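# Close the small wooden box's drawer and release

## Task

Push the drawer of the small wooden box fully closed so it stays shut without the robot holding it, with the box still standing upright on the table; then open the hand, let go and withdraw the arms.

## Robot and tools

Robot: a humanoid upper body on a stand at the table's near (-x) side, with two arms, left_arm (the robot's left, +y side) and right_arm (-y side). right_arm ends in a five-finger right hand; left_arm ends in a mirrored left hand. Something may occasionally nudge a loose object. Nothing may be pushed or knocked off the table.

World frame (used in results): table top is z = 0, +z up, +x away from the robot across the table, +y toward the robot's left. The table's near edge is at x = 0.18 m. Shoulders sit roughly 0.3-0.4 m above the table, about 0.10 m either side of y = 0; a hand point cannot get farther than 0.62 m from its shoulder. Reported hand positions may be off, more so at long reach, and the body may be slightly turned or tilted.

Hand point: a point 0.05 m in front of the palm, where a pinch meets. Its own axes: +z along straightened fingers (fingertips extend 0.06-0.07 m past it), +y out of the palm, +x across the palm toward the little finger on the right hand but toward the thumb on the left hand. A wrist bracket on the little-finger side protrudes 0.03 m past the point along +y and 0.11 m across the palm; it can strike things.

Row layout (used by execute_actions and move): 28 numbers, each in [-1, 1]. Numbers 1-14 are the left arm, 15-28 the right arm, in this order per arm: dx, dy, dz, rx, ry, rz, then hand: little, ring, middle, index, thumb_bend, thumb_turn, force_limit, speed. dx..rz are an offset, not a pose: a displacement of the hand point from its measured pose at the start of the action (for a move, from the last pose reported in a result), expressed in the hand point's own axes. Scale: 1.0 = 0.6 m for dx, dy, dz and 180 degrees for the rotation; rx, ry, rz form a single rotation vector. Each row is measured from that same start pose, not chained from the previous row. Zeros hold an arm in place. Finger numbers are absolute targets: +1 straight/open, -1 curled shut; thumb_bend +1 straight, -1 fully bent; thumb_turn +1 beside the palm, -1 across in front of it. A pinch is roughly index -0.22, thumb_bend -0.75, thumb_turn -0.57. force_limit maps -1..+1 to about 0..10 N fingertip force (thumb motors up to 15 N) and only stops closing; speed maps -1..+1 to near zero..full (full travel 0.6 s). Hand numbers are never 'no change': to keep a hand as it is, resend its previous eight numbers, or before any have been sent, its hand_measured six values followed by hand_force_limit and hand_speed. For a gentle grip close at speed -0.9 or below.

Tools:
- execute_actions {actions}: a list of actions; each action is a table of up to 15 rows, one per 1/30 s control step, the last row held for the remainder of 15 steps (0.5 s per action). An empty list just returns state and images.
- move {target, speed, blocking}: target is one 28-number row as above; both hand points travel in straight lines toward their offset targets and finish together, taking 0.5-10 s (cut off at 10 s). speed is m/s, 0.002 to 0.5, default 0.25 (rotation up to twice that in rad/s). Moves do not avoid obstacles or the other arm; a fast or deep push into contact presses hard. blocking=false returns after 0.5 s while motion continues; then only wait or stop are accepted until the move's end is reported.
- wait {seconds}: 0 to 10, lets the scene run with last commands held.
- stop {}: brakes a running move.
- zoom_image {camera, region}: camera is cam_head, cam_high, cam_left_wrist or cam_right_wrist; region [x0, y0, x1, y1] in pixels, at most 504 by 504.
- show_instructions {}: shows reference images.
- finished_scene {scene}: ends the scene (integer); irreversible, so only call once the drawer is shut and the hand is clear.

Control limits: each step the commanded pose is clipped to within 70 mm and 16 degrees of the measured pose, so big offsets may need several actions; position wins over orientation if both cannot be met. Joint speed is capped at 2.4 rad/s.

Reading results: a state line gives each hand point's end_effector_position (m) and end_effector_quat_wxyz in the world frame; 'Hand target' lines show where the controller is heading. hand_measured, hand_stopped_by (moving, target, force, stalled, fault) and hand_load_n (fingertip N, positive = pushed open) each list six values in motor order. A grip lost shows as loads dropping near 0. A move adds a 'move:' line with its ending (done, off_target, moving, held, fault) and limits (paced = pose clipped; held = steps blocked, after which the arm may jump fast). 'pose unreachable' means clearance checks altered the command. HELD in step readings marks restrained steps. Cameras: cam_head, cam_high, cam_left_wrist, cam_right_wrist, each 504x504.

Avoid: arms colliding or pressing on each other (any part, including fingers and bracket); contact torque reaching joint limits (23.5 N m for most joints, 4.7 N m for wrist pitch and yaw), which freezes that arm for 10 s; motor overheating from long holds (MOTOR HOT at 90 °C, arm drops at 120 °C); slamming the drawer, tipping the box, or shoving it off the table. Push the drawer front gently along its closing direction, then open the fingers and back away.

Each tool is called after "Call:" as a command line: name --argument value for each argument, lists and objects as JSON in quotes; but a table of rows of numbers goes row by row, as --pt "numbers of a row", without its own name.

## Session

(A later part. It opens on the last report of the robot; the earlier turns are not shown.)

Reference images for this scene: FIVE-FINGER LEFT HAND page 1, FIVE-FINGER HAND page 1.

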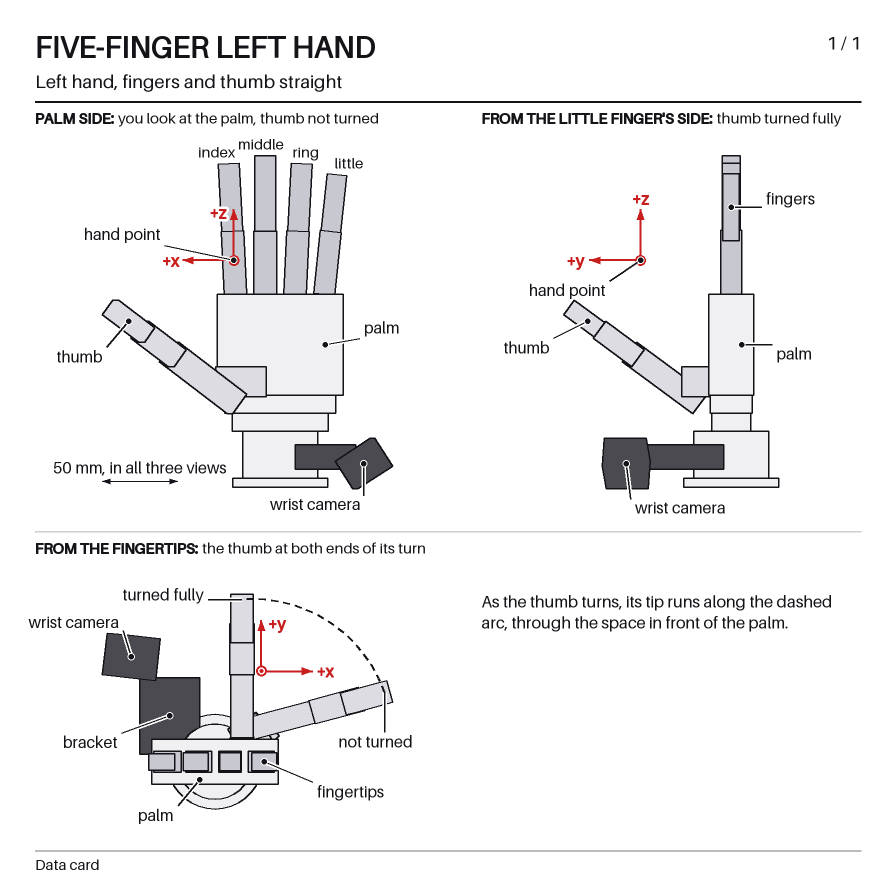

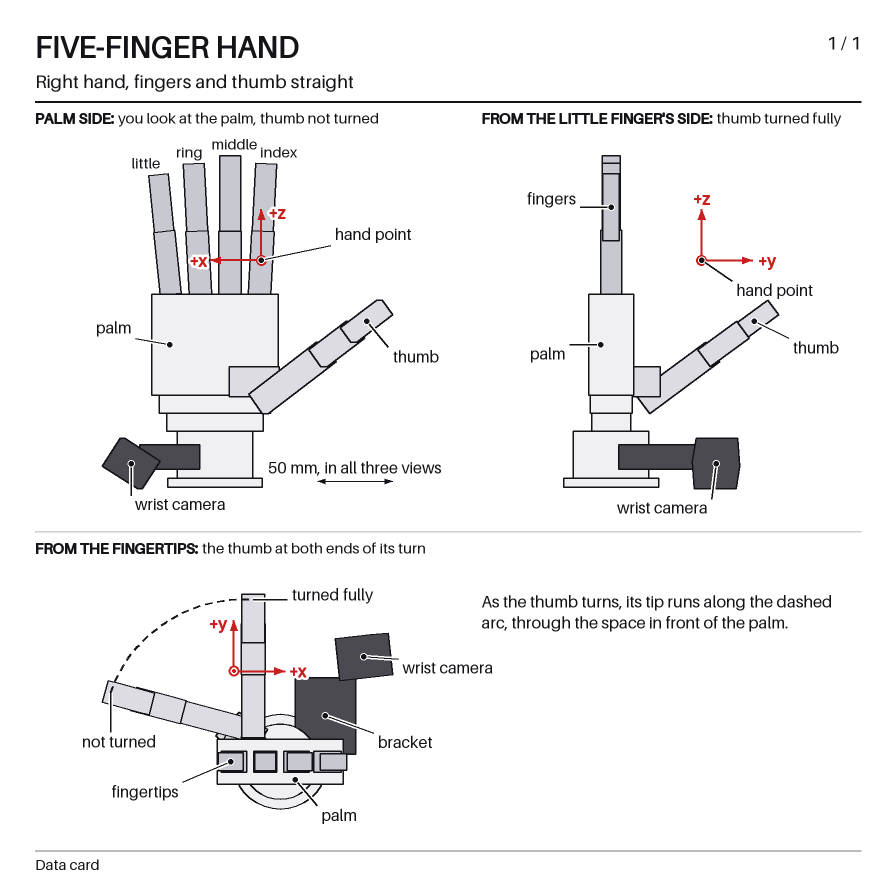

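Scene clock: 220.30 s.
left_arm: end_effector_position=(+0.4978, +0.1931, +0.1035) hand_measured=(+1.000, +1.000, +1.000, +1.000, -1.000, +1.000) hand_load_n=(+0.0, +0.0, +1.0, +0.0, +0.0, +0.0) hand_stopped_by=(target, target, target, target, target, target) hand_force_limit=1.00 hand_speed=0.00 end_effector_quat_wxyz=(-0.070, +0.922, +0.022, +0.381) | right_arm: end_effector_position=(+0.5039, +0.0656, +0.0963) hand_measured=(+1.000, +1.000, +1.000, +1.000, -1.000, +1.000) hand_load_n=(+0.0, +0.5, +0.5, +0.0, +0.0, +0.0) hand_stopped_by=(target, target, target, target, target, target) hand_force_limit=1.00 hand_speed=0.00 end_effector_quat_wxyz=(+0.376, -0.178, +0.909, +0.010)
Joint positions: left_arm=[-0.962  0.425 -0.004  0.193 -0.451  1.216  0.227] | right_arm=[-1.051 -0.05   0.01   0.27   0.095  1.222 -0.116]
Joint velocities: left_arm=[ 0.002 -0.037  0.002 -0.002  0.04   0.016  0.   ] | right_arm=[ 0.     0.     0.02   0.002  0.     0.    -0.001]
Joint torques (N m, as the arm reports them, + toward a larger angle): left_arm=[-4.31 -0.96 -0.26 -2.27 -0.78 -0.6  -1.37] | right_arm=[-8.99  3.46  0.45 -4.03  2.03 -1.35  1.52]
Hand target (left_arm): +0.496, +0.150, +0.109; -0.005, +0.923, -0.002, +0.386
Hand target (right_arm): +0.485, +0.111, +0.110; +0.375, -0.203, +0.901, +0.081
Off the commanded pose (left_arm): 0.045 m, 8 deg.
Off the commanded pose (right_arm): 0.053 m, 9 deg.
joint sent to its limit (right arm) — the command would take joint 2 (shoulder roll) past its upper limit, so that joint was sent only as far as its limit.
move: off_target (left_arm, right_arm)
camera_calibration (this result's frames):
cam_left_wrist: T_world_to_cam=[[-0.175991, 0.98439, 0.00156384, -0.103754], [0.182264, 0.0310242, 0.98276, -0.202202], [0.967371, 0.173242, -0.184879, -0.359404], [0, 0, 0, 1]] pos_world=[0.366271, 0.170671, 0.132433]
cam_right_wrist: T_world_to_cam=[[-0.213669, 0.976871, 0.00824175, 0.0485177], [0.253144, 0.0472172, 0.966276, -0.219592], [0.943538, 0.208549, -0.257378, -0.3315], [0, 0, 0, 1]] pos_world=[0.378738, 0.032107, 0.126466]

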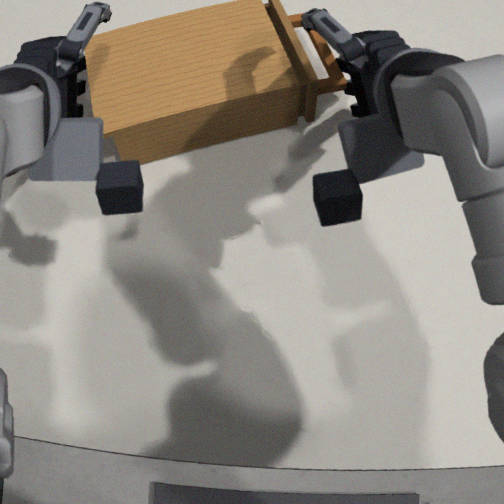

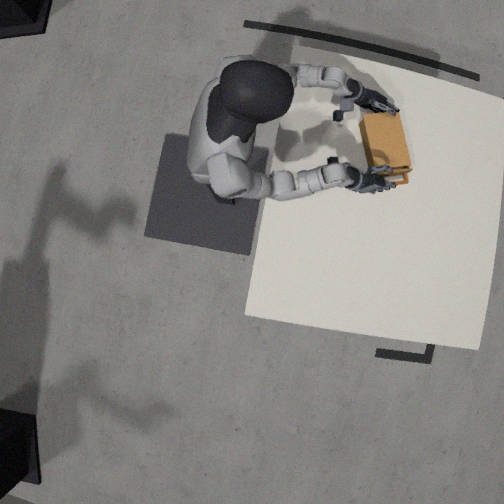

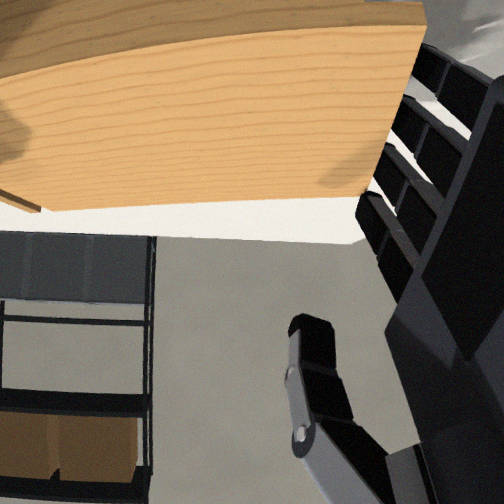

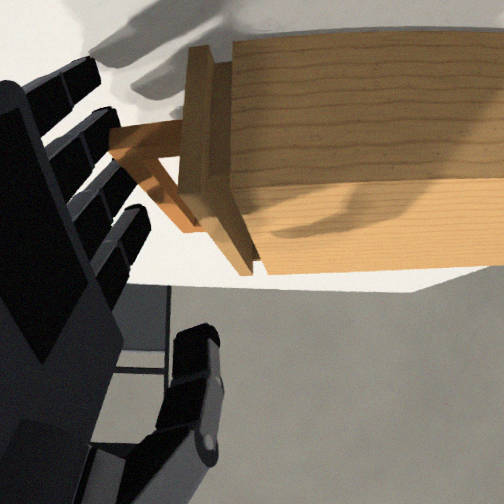

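Call:
execute_actions --actions '[]'

Scene clock: 235.43 s.
left_arm: end_effector_position=(+0.4978, +0.1931, +0.1035) hand_measured=(+1.000, +1.000, +1.000, +1.000, -1.000, +1.000) hand_load_n=(+0.0, +0.0, +1.0, +0.0, +0.0, +0.0) hand_stopped_by=(target, target, target, target, target, target) hand_force_limit=1.00 hand_speed=0.00 end_effector_quat_wxyz=(-0.070, +0.922, +0.023, +0.381) | right_arm: end_effector_position=(+0.5039, +0.0656, +0.0962) hand_measured=(+1.000, +1.000, +1.000, +1.000, -1.000, +1.000) hand_load_n=(+0.0, +0.5, +0.5, +0.0, +0.0, +0.0) hand_stopped_by=(target, target, target, target, target, target) hand_force_limit=1.00 hand_speed=0.00 end_effector_quat_wxyz=(+0.376, -0.178, +0.909, +0.010)
Joint positions: left_arm=[-0.962  0.423 -0.003  0.193 -0.449  1.217  0.227] | right_arm=[-1.051 -0.05   0.01   0.271  0.095  1.222 -0.116]
Joint velocities: left_arm=[-0.006 -0.002  0.     0.002  0.     0.     0.   ] | right_arm=[ 0.003  0.006  0.023 -0.009  0.     0.     0.   ]
Joint torques (N m, as the arm reports them, + toward a larger angle): left_arm=[-4.32 -0.94 -0.28 -2.25 -0.78 -0.6  -1.39] | right_arm=[-9.1   3.44  0.51 -3.9   1.91 -1.37  1.55]
Hand target (left_arm): +0.496, +0.150, +0.109; -0.005, +0.923, -0.002, +0.386
Hand target (right_arm): +0.485, +0.111, +0.110; +0.375, -0.203, +0.901, +0.081
Off the commanded pose (left_arm): 0.045 m, 8 deg.
Off the commanded pose (right_arm): 0.053 m, 9 deg.
camera_calibration (this result's frames):
cam_left_wrist: T_world_to_cam=[[-0.176652, 0.984271, 0.0019395, -0.103412], [0.182241, 0.0307711, 0.982772, -0.202139], [0.967255, 0.173962, -0.184811, -0.359499], [0, 0, 0, 1]] pos_world=[0.366297, 0.170545, 0.132418]
cam_right_wrist: T_world_to_cam=[[-0.213646, 0.976878, 0.00806309, 0.0485207], [0.253299, 0.047422, 0.966225, -0.21967], [0.943502, 0.208472, -0.257574, -0.3315], [0, 0, 0, 1]] pos_world=[0.378779, 0.0321269, 0.126473]

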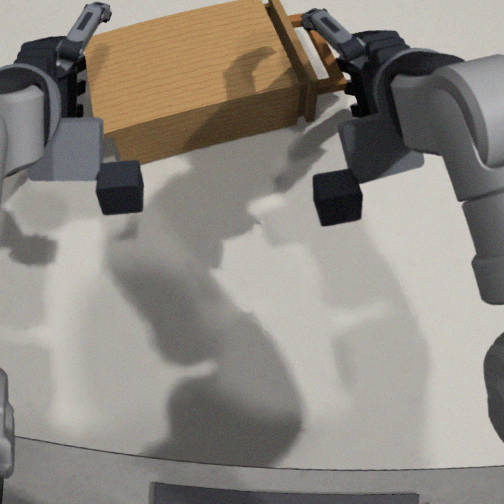

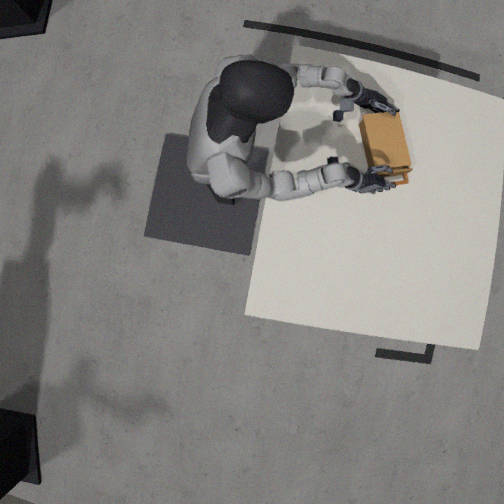

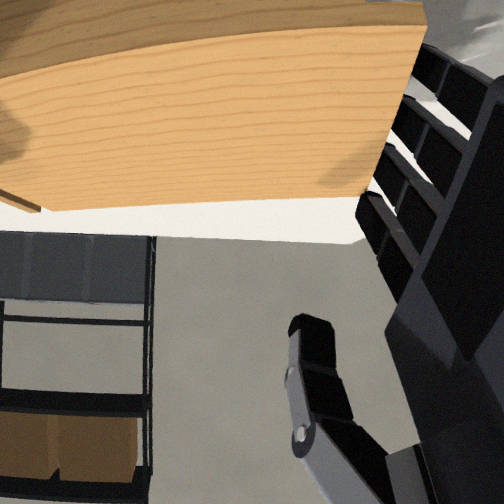

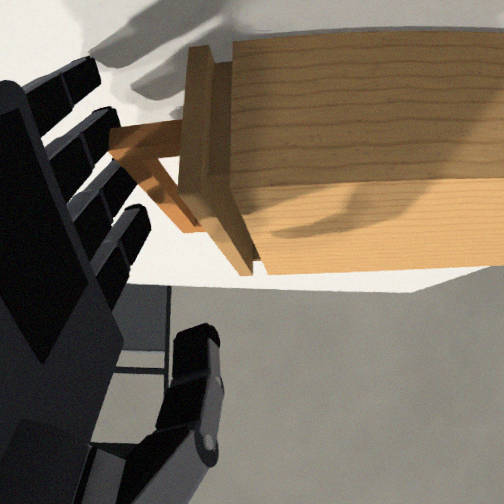

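Call:
move --target '[-0.01,0.055,-0.01,-0.047,0,-0.0035,1,1,1,1,-1,1,1,0,0.023,-0.105,-0.047,-0.047,-0.009,0.002,1,1,1,1,-1,1,1,0]' --speed 0.05

Scene clock: 256.70 s.
left_arm: end_effector_position=(+0.4975, +0.1774, +0.1062) hand_measured=(+1.000, +1.000, +1.000, +1.000, -1.000, +1.000) hand_load_n=(+0.0, +0.0, +0.5, +0.0, +0.0, +0.0) hand_stopped_by=(target, target, target, target, target, target) hand_force_limit=1.00 hand_speed=0.00 end_effector_quat_wxyz=(-0.027, +0.920, +0.009, +0.392) | right_arm: end_effector_position=(+0.4967, -0.0024, +0.1126) hand_measured=(+1.000, +1.000, +1.000, +1.000, -1.000, +1.000) hand_load_n=(+0.0, +0.0, +0.0, +0.0, +0.0, +0.0) hand_stopped_by=(target, target, target, target, target, target) hand_force_limit=1.00 hand_speed=0.00 end_effector_quat_wxyz=(+0.373, -0.202, +0.902, +0.078)
Joint positions: left_arm=[-0.948  0.425 -0.003  0.198 -0.447  1.176  0.131] | right_arm=[-0.927 -0.387 -0.013  0.139  0.178  1.217  0.285]
Joint velocities: left_arm=[ 0.     0.006  0.    -0.009 -0.002  0.     0.   ] | right_arm=[ 0.005  0.    -0.005  0.008  0.005  0.     0.009]
Joint torques (N m, as the arm reports them, + toward a larger angle): left_arm=[-3.47  0.68  0.11 -1.28  0.03 -0.45 -0.6 ] | right_arm=[-6.44 -4.16 -2.32 -3.39 -0.64 -0.83  0.01]
Hand target (left_arm): +0.492, +0.160, +0.100; +0.000, +0.924, -0.001, +0.382
Hand target (right_arm): +0.496, -0.001, +0.113; +0.373, -0.202, +0.902, +0.082
Off the commanded pose (left_arm): 0.020 m, 4 deg.
Off the commanded pose (right_arm): 0.002 m, 0 deg.
move: off_target (left_arm)
camera_calibration (this result's frames):
cam_left_wrist: T_world_to_cam=[[-0.117264, 0.99074, -0.0684378, -0.111255], [0.16462, 0.0873519, 0.982481, -0.205481], [0.979362, 0.103944, -0.173339, -0.350766], [0, 0, 0, 1]] pos_world=[0.364306, 0.164634, 0.133465]
cam_right_wrist: T_world_to_cam=[[-0.305393, 0.945188, 0.11556, 0.146761], [0.275024, -0.0286332, 0.961011, -0.240791], [0.911645, 0.325268, -0.251206, -0.290921], [0, 0, 0, 1]] pos_world=[0.37626, -0.050984, 0.141362]

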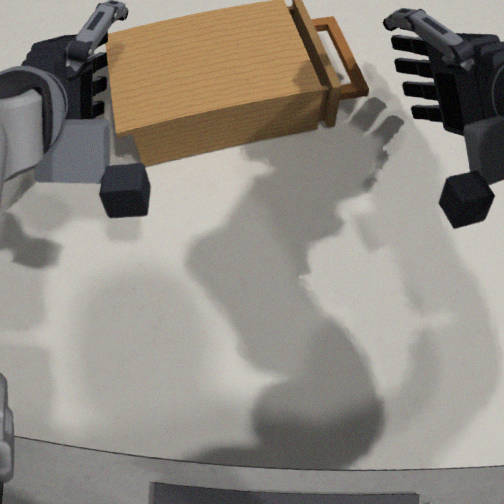

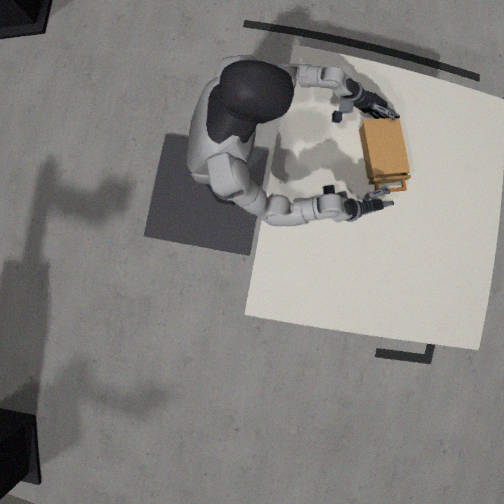

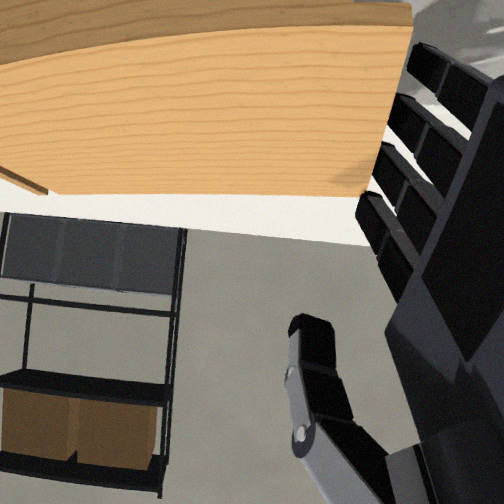

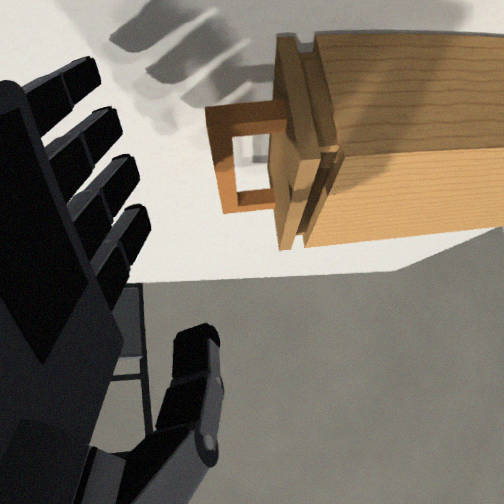

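Call:
move --target '[-0.005,0.07,-0.005,-0.02,0,0,1,1,1,1,-1,1,1,0,0,0,0,0,0,0,1,1,1,1,-1,1,1,0]' --speed 0.03

Scene clock: 262.57 s.
left_arm: end_effector_position=(+0.4975, +0.1492, +0.1065) hand_measured=(+1.000, +1.000, +1.000, +1.000, -1.000, +1.000) hand_load_n=(+0.0, +0.0, +0.5, +0.0, +0.0, +0.0) hand_stopped_by=(target, target, target, target, target, target) hand_force_limit=1.00 hand_speed=0.00 end_effector_quat_wxyz=(-0.017, +0.918, +0.005, +0.397) | right_arm: end_effector_position=(+0.4967, -0.0024, +0.1126) hand_measured=(+1.000, +1.000, +1.000, +1.000, -1.000, +1.000) hand_load_n=(+0.0, +0.0, +0.0, +0.0, +0.0, +0.0) hand_stopped_by=(target, target, target, target, target, target) hand_force_limit=1.00 hand_speed=0.00 end_effector_quat_wxyz=(+0.373, -0.202, +0.902, +0.079)
Joint positions: left_arm=[-0.943  0.339 -0.008  0.155 -0.446  1.192  0.198] | right_arm=[-0.927 -0.387 -0.013  0.139  0.178  1.217  0.286]
Joint velocities: left_arm=[-0.008  0.009  0.    -0.009 -0.02   0.     0.   ] | right_arm=[-0.003  0.     0.006  0.008 -0.005  0.     0.   ]
Joint torques (N m, as the arm reports them, + toward a larger angle): left_arm=[-3.69  0.65  0.02 -1.68  0.2  -0.45 -0.32] | right_arm=[-6.66 -4.13 -1.96 -3.41 -0.86 -0.72 -0.1 ]
Hand target (left_arm): +0.494, +0.136, +0.104; +0.001, +0.920, -0.004, +0.392
Hand target (right_arm): +0.497, -0.002, +0.113; +0.373, -0.202, +0.902, +0.078
Off the commanded pose (left_arm): 0.014 m, 2 deg.
Off the commanded pose (right_arm): 0.000 m, 0 deg.
move: off_target (left_arm)
camera_calibration (this result's frames):
cam_left_wrist: T_world_to_cam=[[-0.100419, 0.991383, -0.0841228, -0.0901186], [0.156463, 0.0992333, 0.982686, -0.201082], [0.982566, 0.0855183, -0.165079, -0.347538], [0, 0, 0, 1]] pos_world=[0.363892, 0.139017, 0.132648]
cam_right_wrist: T_world_to_cam=[[-0.305712, 0.945043, 0.115903, 0.146786], [0.275158, -0.0288452, 0.960966, -0.240857], [0.911498, 0.32567, -0.251218, -0.290815], [0, 0, 0, 1]] pos_world=[0.376225, -0.0509565, 0.141385]

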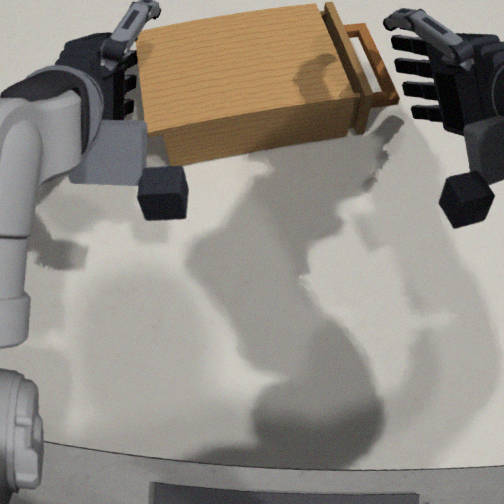

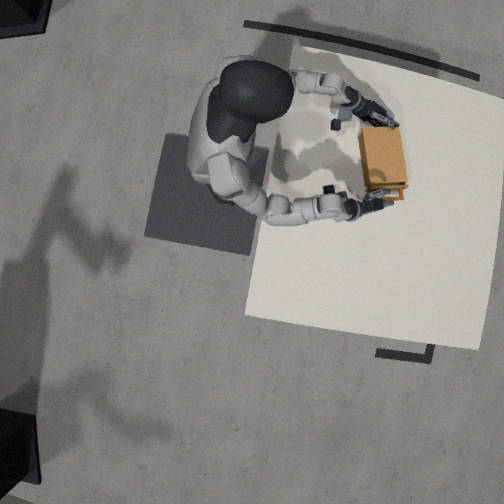

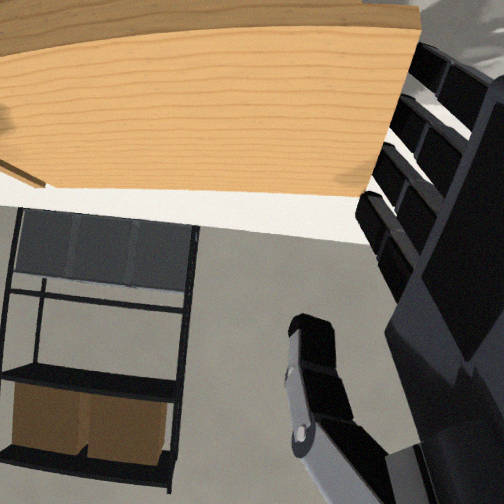

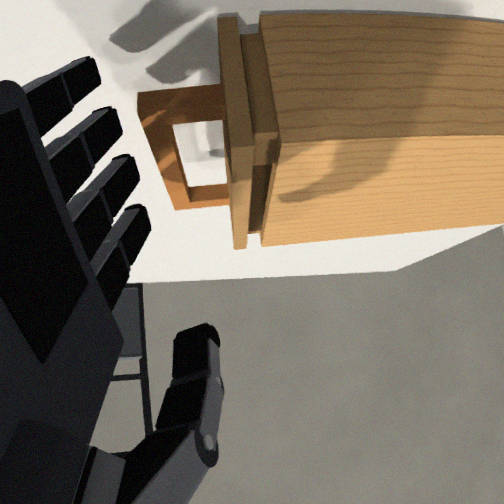

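Call:
move --target '[0,0.06,0,-0.012,0,0,1,1,1,1,-1,1,1,0,-0.033,0.1,0.057,0,0,0,1,1,1,1,-1,1,1,0]' --speed 0.05

Call:
zoom_image --camera "cam_right_wrist" --region '[100,0,400,300]'

Scene clock: 276.50 s.
left_arm: end_effector_position=(+0.5006, +0.1459, +0.1029) hand_measured=(+1.000, +1.000, +1.000, +1.000, -1.000, +1.000) hand_load_n=(+0.0, +0.0, +0.5, +0.0, +0.0, +0.0) hand_stopped_by=(target, target, target, target, target, target) hand_force_limit=1.00 hand_speed=0.00 end_effector_quat_wxyz=(-0.048, +0.917, +0.014, +0.397) | right_arm: end_effector_position=(+0.5216, +0.0227, +0.0970) hand_measured=(+1.000, +1.000, +1.000, +1.000, -1.000, +1.000) hand_load_n=(+0.0, +0.0, +1.0, +0.0, +0.0, +0.0) hand_stopped_by=(target, target, target, target, target, target) hand_force_limit=1.00 hand_speed=0.00 end_effector_quat_wxyz=(+0.377, -0.179, +0.909, +0.012)
Joint positions: left_arm=[-0.948  0.272 -0.009  0.146 -0.402  1.201  0.289] | right_arm=[-1.054 -0.197 -0.013  0.338  0.054  1.159  0.075]
Joint velocities: left_arm=[ 0.    -0.017  0.002  0.     0.025  0.004  0.   ] | right_arm=[-0.015  0.002 -0.018  0.049 -0.034 -0.025  0.021]
Joint torques (N m, as the arm reports them, + toward a larger angle): left_arm=[-4.17 -0.87 -0.55 -1.74 -0.37 -0.57 -1.02] | right_arm=[-8.78  2.44 -0.15 -3.67  1.47 -1.36  1.66]
Hand target (left_arm): +0.497, +0.114, +0.106; -0.000, +0.918, -0.004, +0.396
Hand target (right_arm): +0.505, +0.066, +0.104; +0.374, -0.202, +0.902, +0.077
Off the commanded pose (left_arm): 0.033 m, 6 deg.
Off the commanded pose (right_arm): 0.048 m, 8 deg.
move: off_target (left_arm, right_arm)
camera_calibration (this result's frames):
cam_left_wrist: T_world_to_cam=[[-0.142682, 0.98911, -0.0361036, -0.0702674], [0.151849, 0.0579205, 0.986705, -0.189739], [0.978051, 0.135303, -0.158459, -0.356536], [0, 0, 0, 1]] pos_world=[0.367496, 0.128732, 0.128183]
cam_right_wrist: T_world_to_cam=[[-0.215837, 0.976375, 0.0103406, 0.0951678], [0.251375, 0.0453292, 0.966828, -0.221818], [0.943517, 0.211276, -0.25522, -0.339361], [0, 0, 0, 1]] pos_world=[0.396493, -0.0111658, 0.126865]

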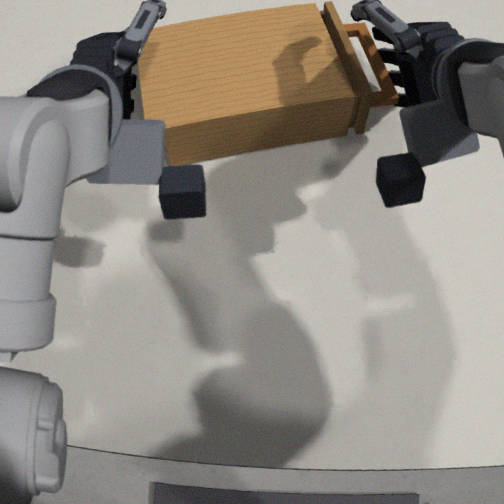

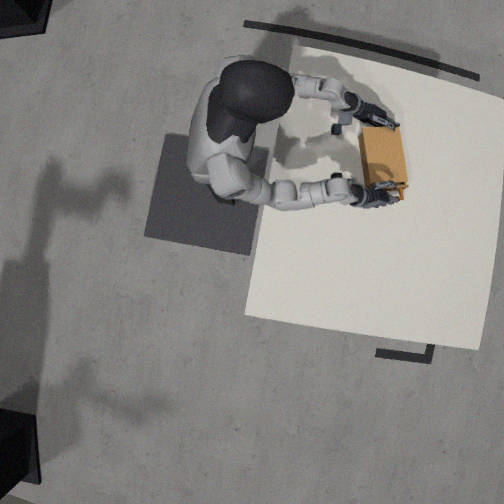

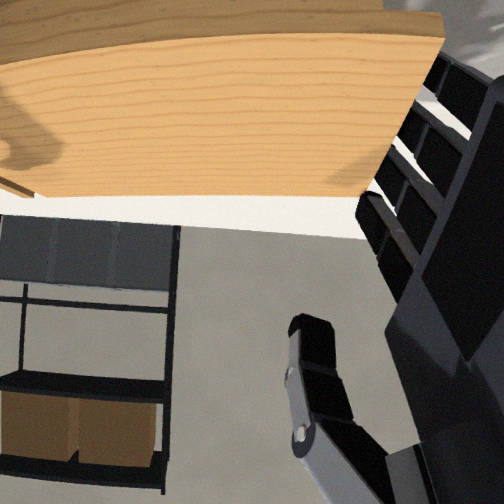

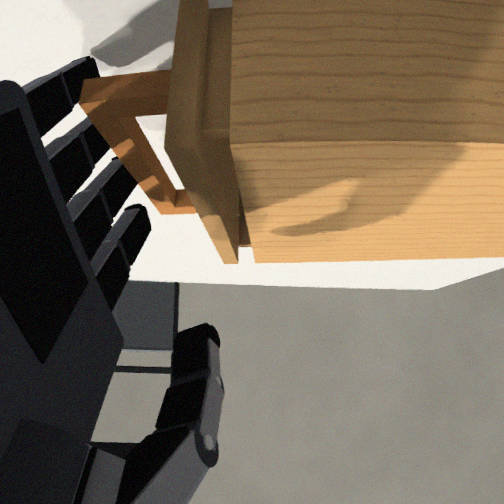

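Region (100, 0, 400, 300) of cam_right_wrist's 504x504 image, scaled by 1.680, with more detail than that image has.

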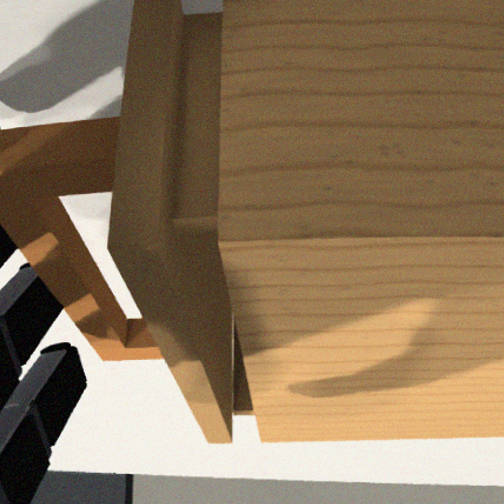

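Call:
move --target '[0,0.11,0,-0.035,0,0,1,1,1,1,-1,1,1,0,-0.03,0.11,0.03,-0.045,-0.009,0,1,1,1,1,-1,1,1,0]' --speed 0.05

Call:
zoom_image --camera "cam_right_wrist" --region '[100,0,400,300]'

Scene clock: 283.90 s.
left_arm: end_effector_position=(+0.5094, +0.1437, +0.0975) hand_measured=(+1.000, +1.000, +1.000, +1.000, -1.000, +1.000) hand_load_n=(+0.0, +0.0, +1.0, +0.0, +0.0, +0.0) hand_stopped_by=(target, target, target, target, target, target) hand_force_limit=1.00 hand_speed=0.00 end_effector_quat_wxyz=(-0.090, +0.912, +0.027, +0.400) | right_arm: end_effector_position=(+0.5482, +0.0308, +0.0909) hand_measured=(+1.000, +1.000, +1.000, +1.000, -1.000, +1.000) hand_load_n=(+0.5, +0.0, +0.0, +0.0, +0.0, +0.0) hand_stopped_by=(target, target, target, target, target, target) hand_force_limit=1.00 hand_speed=0.00 end_effector_quat_wxyz=(+0.389, -0.178, +0.904, -0.011)
Joint positions: left_arm=[-0.973  0.167  0.003  0.198 -0.261  1.168  0.342] | right_arm=[-1.196 -0.145 -0.058  0.673 -0.045  0.945  0.058]
Joint velocities: left_arm=[-0.002 -0.017  0.023 -0.023  0.074  0.    -0.047] | right_arm=[-0.032  0.02  -0.049  0.074 -0.075 -0.047  0.034]
Joint torques (N m, as the arm reports them, + toward a larger angle): left_arm=[-4.38 -3.24 -1.75 -1.55 -1.39 -0.55 -2.  ] | right_arm=[-8.44  5.19 -0.38 -3.19  2.47 -1.54  2.11]
Hand target (left_arm): +0.502, +0.082, +0.101; +0.002, +0.918, -0.007, +0.396
Hand target (right_arm): +0.523, +0.089, +0.093; +0.377, -0.203, +0.901, +0.077
Off the commanded pose (left_arm): 0.064 m, 11 deg.
Off the commanded pose (right_arm): 0.067 m, 11 deg.
move: off_target (left_arm, right_arm)
camera_calibration (this result's frames):
cam_left_wrist: T_world_to_cam=[[-0.197124, 0.979946, 0.029123, -0.0443091], [0.141233, -0.001011, 0.989976, -0.172097], [0.970152, 0.199261, -0.138201, -0.372854], [0, 0, 0, 1]] pos_world=[0.377297, 0.117542, 0.120134]
cam_right_wrist: T_world_to_cam=[[-0.199295, 0.979397, -0.0325932, 0.0877986], [0.219974, 0.077124, 0.972452, -0.207305], [0.954931, 0.186635, -0.230812, -0.375426], [0, 0, 0, 1]] pos_world=[0.421606, 0.0000663387, 0.117803]

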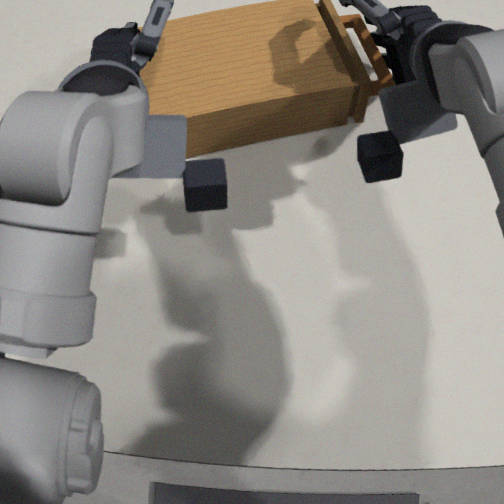

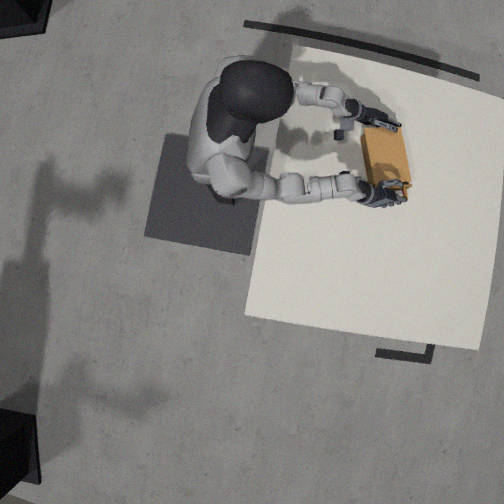

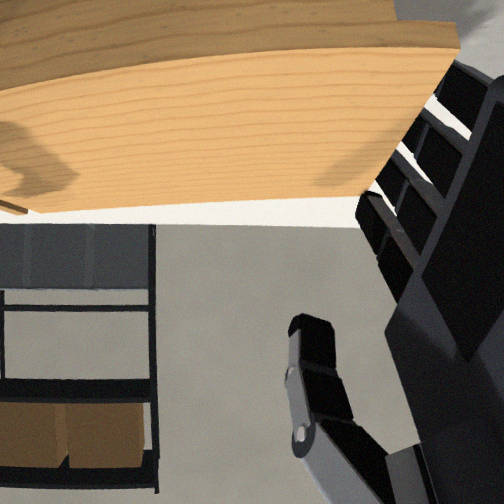

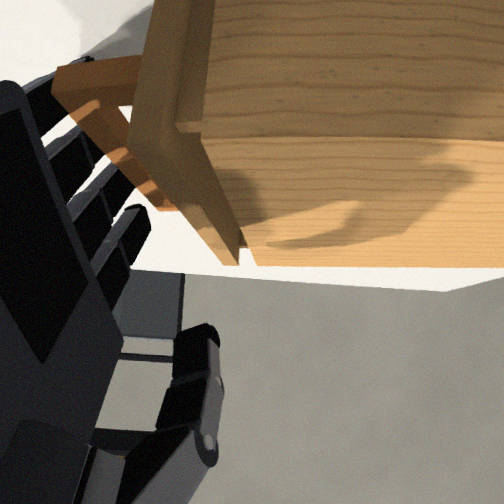

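Region (100, 0, 400, 300) of cam_right_wrist's 504x504 image, scaled by 1.680, with more detail than that image has.

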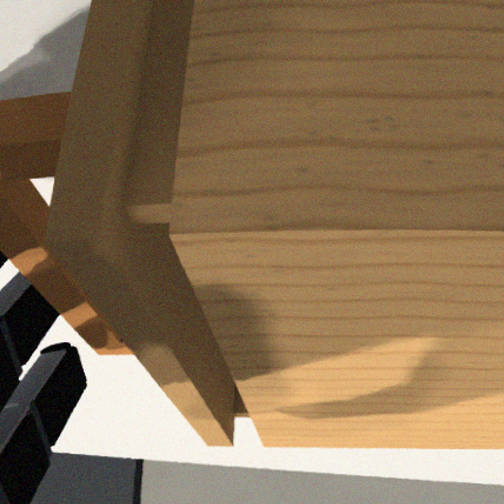

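Call:
move --target '[-0.007,-0.03,-0.027,-0.06,-0.013,-0.006,1,1,1,1,-1,1,1,0,0.05,-0.05,-0.09,-0.061,-0.003,0.01,1,1,1,1,-1,1,1,0]' --speed 0.08

Call:
zoom_image --camera "cam_head" --region '[100,0,450,200]'

Scene clock: 304.03 s.
left_arm: end_effector_position=(+0.4947, +0.1584, +0.1098) hand_measured=(+1.000, +1.000, +1.000, +1.000, -1.000, +1.000) hand_load_n=(+0.0, +0.0, +0.0, +0.0, +0.0, +0.0) hand_stopped_by=(target, target, target, target, target, target) hand_force_limit=1.00 hand_speed=0.00 end_effector_quat_wxyz=(-0.002, +0.922, -0.002, +0.387) | right_arm: end_effector_position=(+0.5004, -0.0135, +0.1108) hand_measured=(+1.000, +1.000, +1.000, +1.000, -1.000, +1.000) hand_load_n=(+0.0, +0.0, +0.0, +0.0, +0.0, +0.0) hand_stopped_by=(target, target, target, target, target, target) hand_force_limit=1.00 hand_speed=0.00 end_effector_quat_wxyz=(+0.374, -0.202, +0.902, +0.081)
Joint positions: left_arm=[-0.961  0.358  0.04   0.165 -0.344  1.241  0.044] | right_arm=[-0.925 -0.37  -0.065  0.179  0.024  1.178  0.429]
Joint velocities: left_arm=[-0.011 -0.015 -0.005 -0.003  0.02   0.001 -0.007] | right_arm=[0.    0.005 0.    0.    0.    0.    0.008]
Joint torques (N m, as the arm reports them, + toward a larger angle): left_arm=[-3.74  1.96  0.9  -1.42  0.45 -0.56 -0.03] | right_arm=[-6.51 -4.3  -1.98 -3.49 -0.71 -0.58  0.  ]
Hand target (left_arm): +0.494, +0.158, +0.108; +0.001, +0.923, -0.001, +0.384
Hand target (right_arm): +0.500, -0.013, +0.111; +0.373, -0.201, +0.902, +0.084
Off the commanded pose (left_arm): 0.003 m, 1 deg.
Off the commanded pose (right_arm): 0.002 m, 0 deg.
move: done
camera_calibration (this result's frames):
cam_left_wrist: T_world_to_cam=[[-0.0789546, 0.991308, -0.105236, -0.107454], [0.180274, 0.118023, 0.97651, -0.218845], [0.980442, 0.0581287, -0.188026, -0.337116], [0, 0, 0, 1]] pos_world=[0.361491, 0.151944, 0.13901]
cam_right_wrist: T_world_to_cam=[[-0.307181, 0.944099, 0.119652, 0.158953], [0.274363, -0.0325341, 0.961076, -0.240162], [0.911244, 0.328052, -0.249032, -0.291104], [0, 0, 0, 1]] pos_world=[0.379985, -0.0623835, 0.139301]

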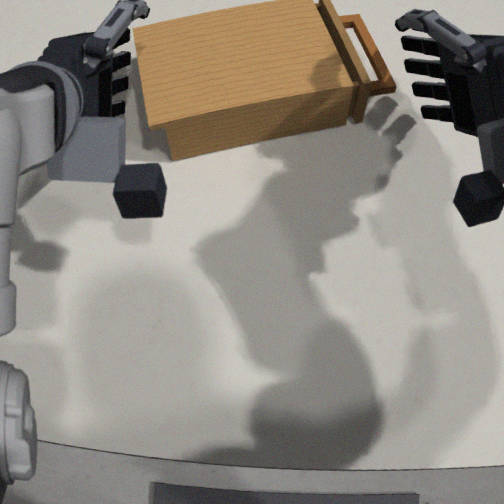

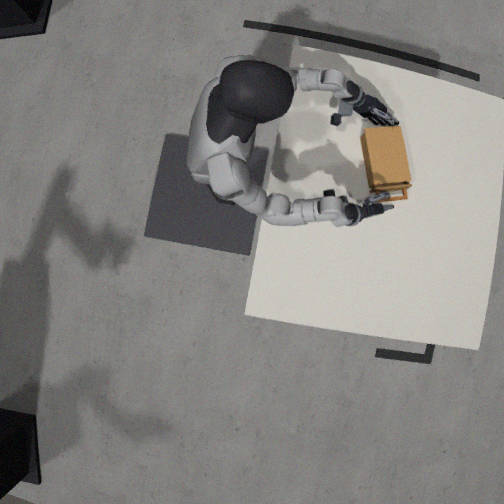

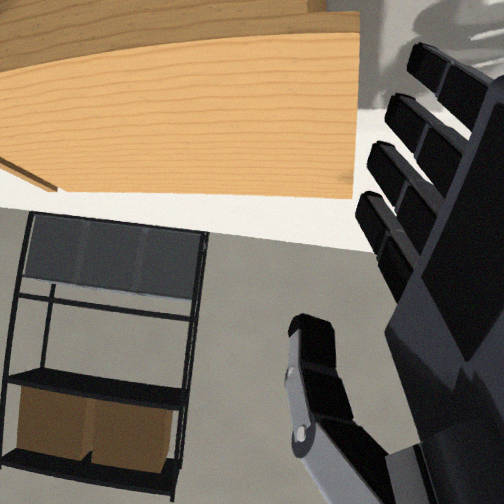

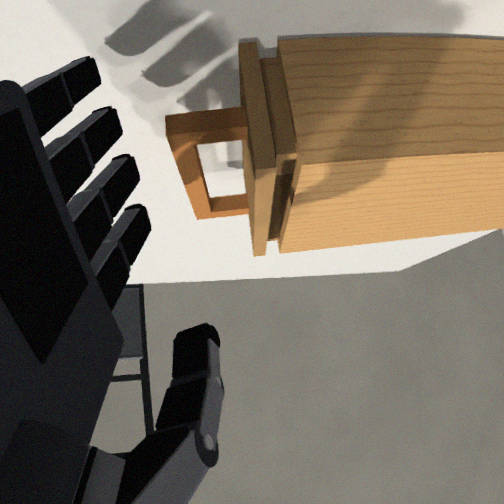

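Region (100, 0, 450, 200) of cam_head's 504x504 image, scaled by 1.440, with more detail than that image has; it fills the top 288 rows of this view, and the rest is white.

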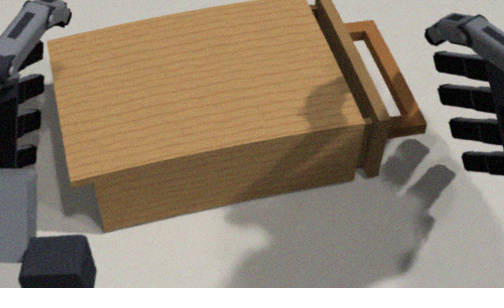

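Call:
move --target '[0,0.13,0,-0.05,0,0,1,1,1,1,-1,1,1,0,-0.043,0.148,0.067,-0.05,0,0,1,1,1,1,-1,1,1,0]' --speed 0.1

Call:
zoom_image --camera "cam_head" --region '[100,0,450,200]'

Scene clock: 319.50 s.
left_arm: end_effector_position=(+0.5012, +0.1473, +0.1051) hand_measured=(+1.000, +1.000, +1.000, +1.000, -1.000, +1.000) hand_load_n=(+0.0, +0.0, +1.0, +0.0, +0.0, +0.0) hand_stopped_by=(target, target, target, target, target, target) hand_force_limit=1.00 hand_speed=0.00 end_effector_quat_wxyz=(-0.029, +0.921, +0.004, +0.389) | right_arm: end_effector_position=(+0.5326, +0.0240, +0.0984) hand_measured=(+1.000, +1.000, +1.000, +1.000, -1.000, +1.000) hand_load_n=(-0.5, +0.0, +1.0, +0.0, +0.0, +0.0) hand_stopped_by=(target, target, target, target, target, target) hand_force_limit=1.00 hand_speed=0.00 end_effector_quat_wxyz=(+0.372, -0.201, +0.904, +0.059)
Joint positions: left_arm=[-0.979  0.247  0.053  0.171 -0.223  1.242  0.093] | right_arm=[-1.145 -0.223 -0.083  0.585 -0.082  0.992  0.322]
Joint velocities: left_arm=[-0.005 -0.023  0.015  0.002  0.101  0.    -0.055] | right_arm=[-0.021  0.015 -0.02   0.054 -0.061 -0.035  0.03 ]
Joint torques (N m, as the arm reports them, + toward a larger angle): left_arm=[-4.45 -3.11 -1.77 -1.48 -1.7  -0.62 -2.15] | right_arm=[-8.68  5.01  0.32 -3.26  2.31 -1.33  2.34]
Hand target (left_arm): +0.492, +0.083, +0.112; +0.069, +0.920, -0.032, +0.384
Hand target (right_arm): +0.505, +0.083, +0.104; +0.357, -0.230, +0.893, +0.149
Off the commanded pose (left_arm): 0.067 m, 12 deg.
Off the commanded pose (right_arm): 0.069 m, 11 deg.
move: off_target (left_arm, right_arm)
camera_calibration (this result's frames):
cam_left_wrist: T_world_to_cam=[[-0.110789, 0.991956, -0.0612259, -0.0851932], [0.172502, 0.0798634, 0.981766, -0.205162], [0.978759, 0.0982078, -0.179963, -0.34967], [0, 0, 0, 1]] pos_world=[0.368195, 0.135233, 0.133277]
cam_right_wrist: T_world_to_cam=[[-0.289649, 0.953637, 0.0817282, 0.129124], [0.271244, -0.000103264, 0.962511, -0.23513], [0.917894, 0.300959, -0.258639, -0.337791], [0, 0, 0, 1]] pos_world=[0.411234, -0.021501, 0.128396]

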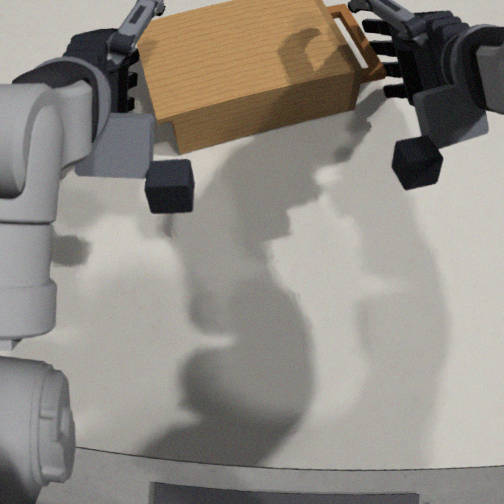

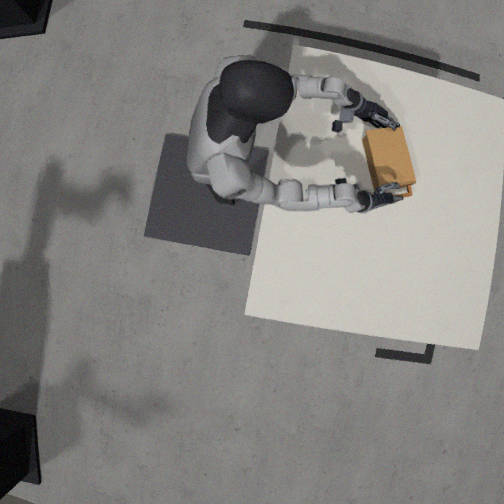

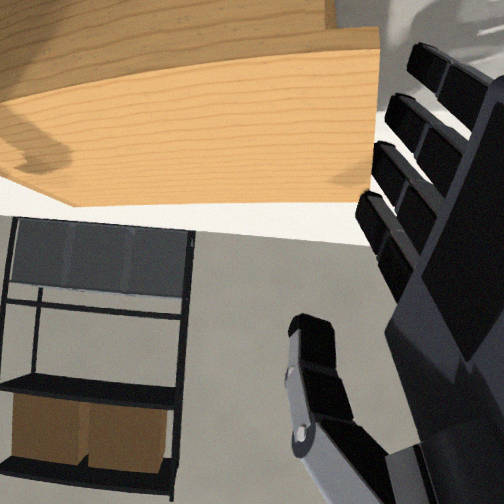

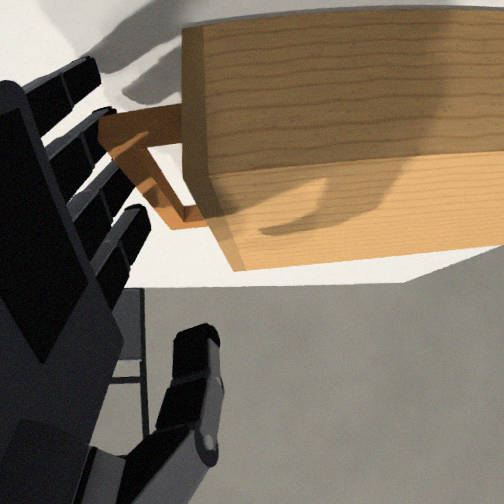

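Region (100, 0, 450, 200) of cam_head's 504x504 image, scaled by 1.440, with more detail than that image has; it fills the top 288 rows of this view, and the rest is white.

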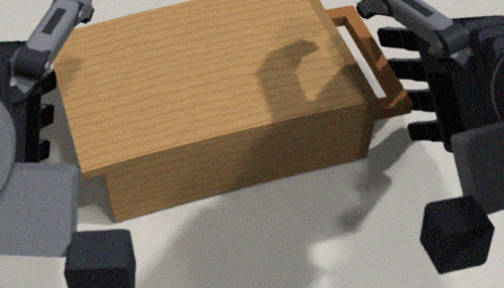

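Looks closed. Release and verify.

Call:
move --target '[-0.03,-0.13,-0.1,0,0,0,1,1,1,1,-1,1,1,0,0.08,-0.16,-0.14,0,0,0,1,1,1,1,-1,1,1,0]' --speed 0.15

Call:
zoom_image --camera "cam_head" --region '[100,0,450,200]'

Scene clock: 326.10 s.
left_arm: end_effector_position=(+0.4453, +0.2256, +0.1381) hand_measured=(+1.000, +1.000, +1.000, +1.000, -1.000, +1.000) hand_load_n=(+0.0, +0.0, +0.0, +0.0, +0.0, +0.0) hand_stopped_by=(target, target, target, target, target, target) hand_force_limit=1.00 hand_speed=0.00 end_effector_quat_wxyz=(-0.034, +0.919, +0.006, +0.392) | right_arm: end_effector_position=(+0.4869, -0.1014, +0.1272) hand_measured=(+1.000, +1.000, +1.000, +1.000, -1.000, +1.000) hand_load_n=(+0.0, +0.0, +0.0, +0.0, +0.0, +0.0) hand_stopped_by=(target, target, target, target, target, target) hand_force_limit=1.00 hand_speed=0.00 end_effector_quat_wxyz=(+0.371, -0.200, +0.905, +0.057)
Joint positions: left_arm=[-0.784  0.558  0.2   -0.21  -0.323  1.482 -0.137] | right_arm=[-0.792 -0.624 -0.166  0.091 -0.026  1.173  0.708]
Joint velocities: left_arm=[-0.002 -0.009 -0.005 -0.002 -0.008  0.    -0.003] | right_arm=[-0.009  0.002  0.005  0.    -0.008  0.     0.002]
Joint torques (N m, as the arm reports them, + toward a larger angle): left_arm=[-2.99  2.64  1.18 -1.44  0.52 -0.55  0.01] | right_arm=[-5.51 -5.92 -2.62 -3.41 -0.75 -0.54 -0.03]
Hand target (left_arm): +0.445, +0.224, +0.138; -0.030, +0.920, +0.006, +0.391
Hand target (right_arm): +0.486, -0.100, +0.128; +0.371, -0.200, +0.905, +0.061
Off the commanded pose (left_arm): 0.004 m, 1 deg.
Off the commanded pose (right_arm): 0.002 m, 0 deg.
move: off_target (left_arm)
camera_calibration (this result's frames):
cam_left_wrist: T_world_to_cam=[[-0.117756, 0.991534, -0.0547164, -0.164751], [0.164784, 0.0738464, 0.983561, -0.229616], [0.979275, 0.106804, -0.172085, -0.299949], [0, 0, 0, 1]] pos_world=[0.31217, 0.212348, 0.16521]
cam_right_wrist: T_world_to_cam=[[-0.286897, 0.954705, 0.0789152, 0.232191], [0.272504, 0.00235901, 0.962152, -0.250775], [0.918385, 0.297543, -0.260838, -0.250945], [0, 0, 0, 1]] pos_world=[0.365416, -0.146416, 0.157505]

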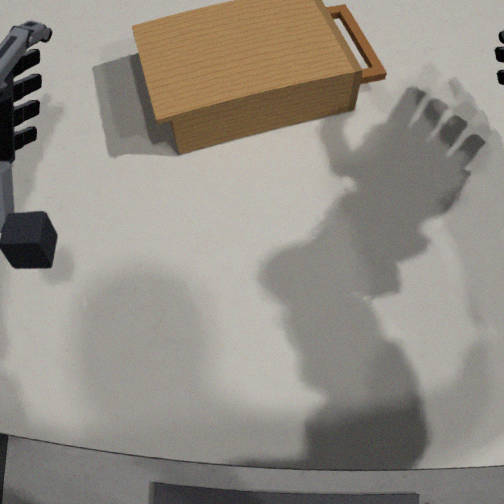

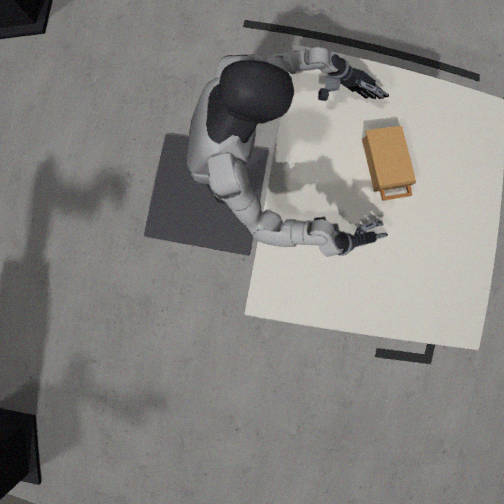

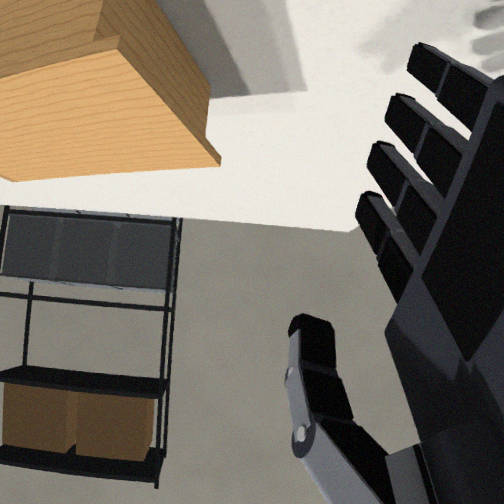

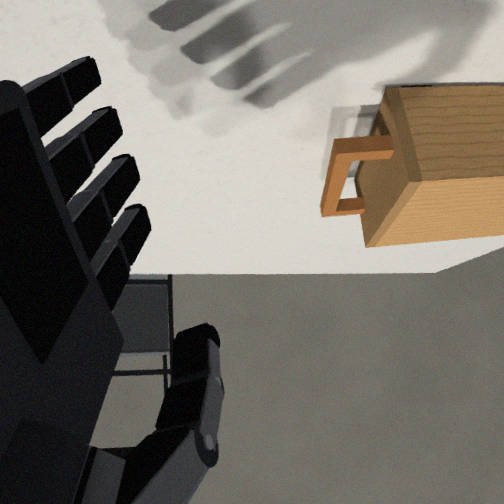

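Region (100, 0, 450, 200) of cam_head's 504x504 image, scaled by 1.440, with more detail than that image has; it fills the top 288 rows of this view, and the rest is white.

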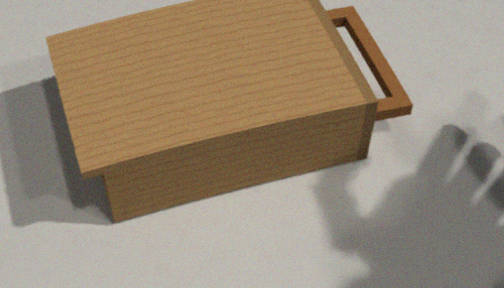

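Call:
finished_scene --scene 2

The scene is finished: the task was done.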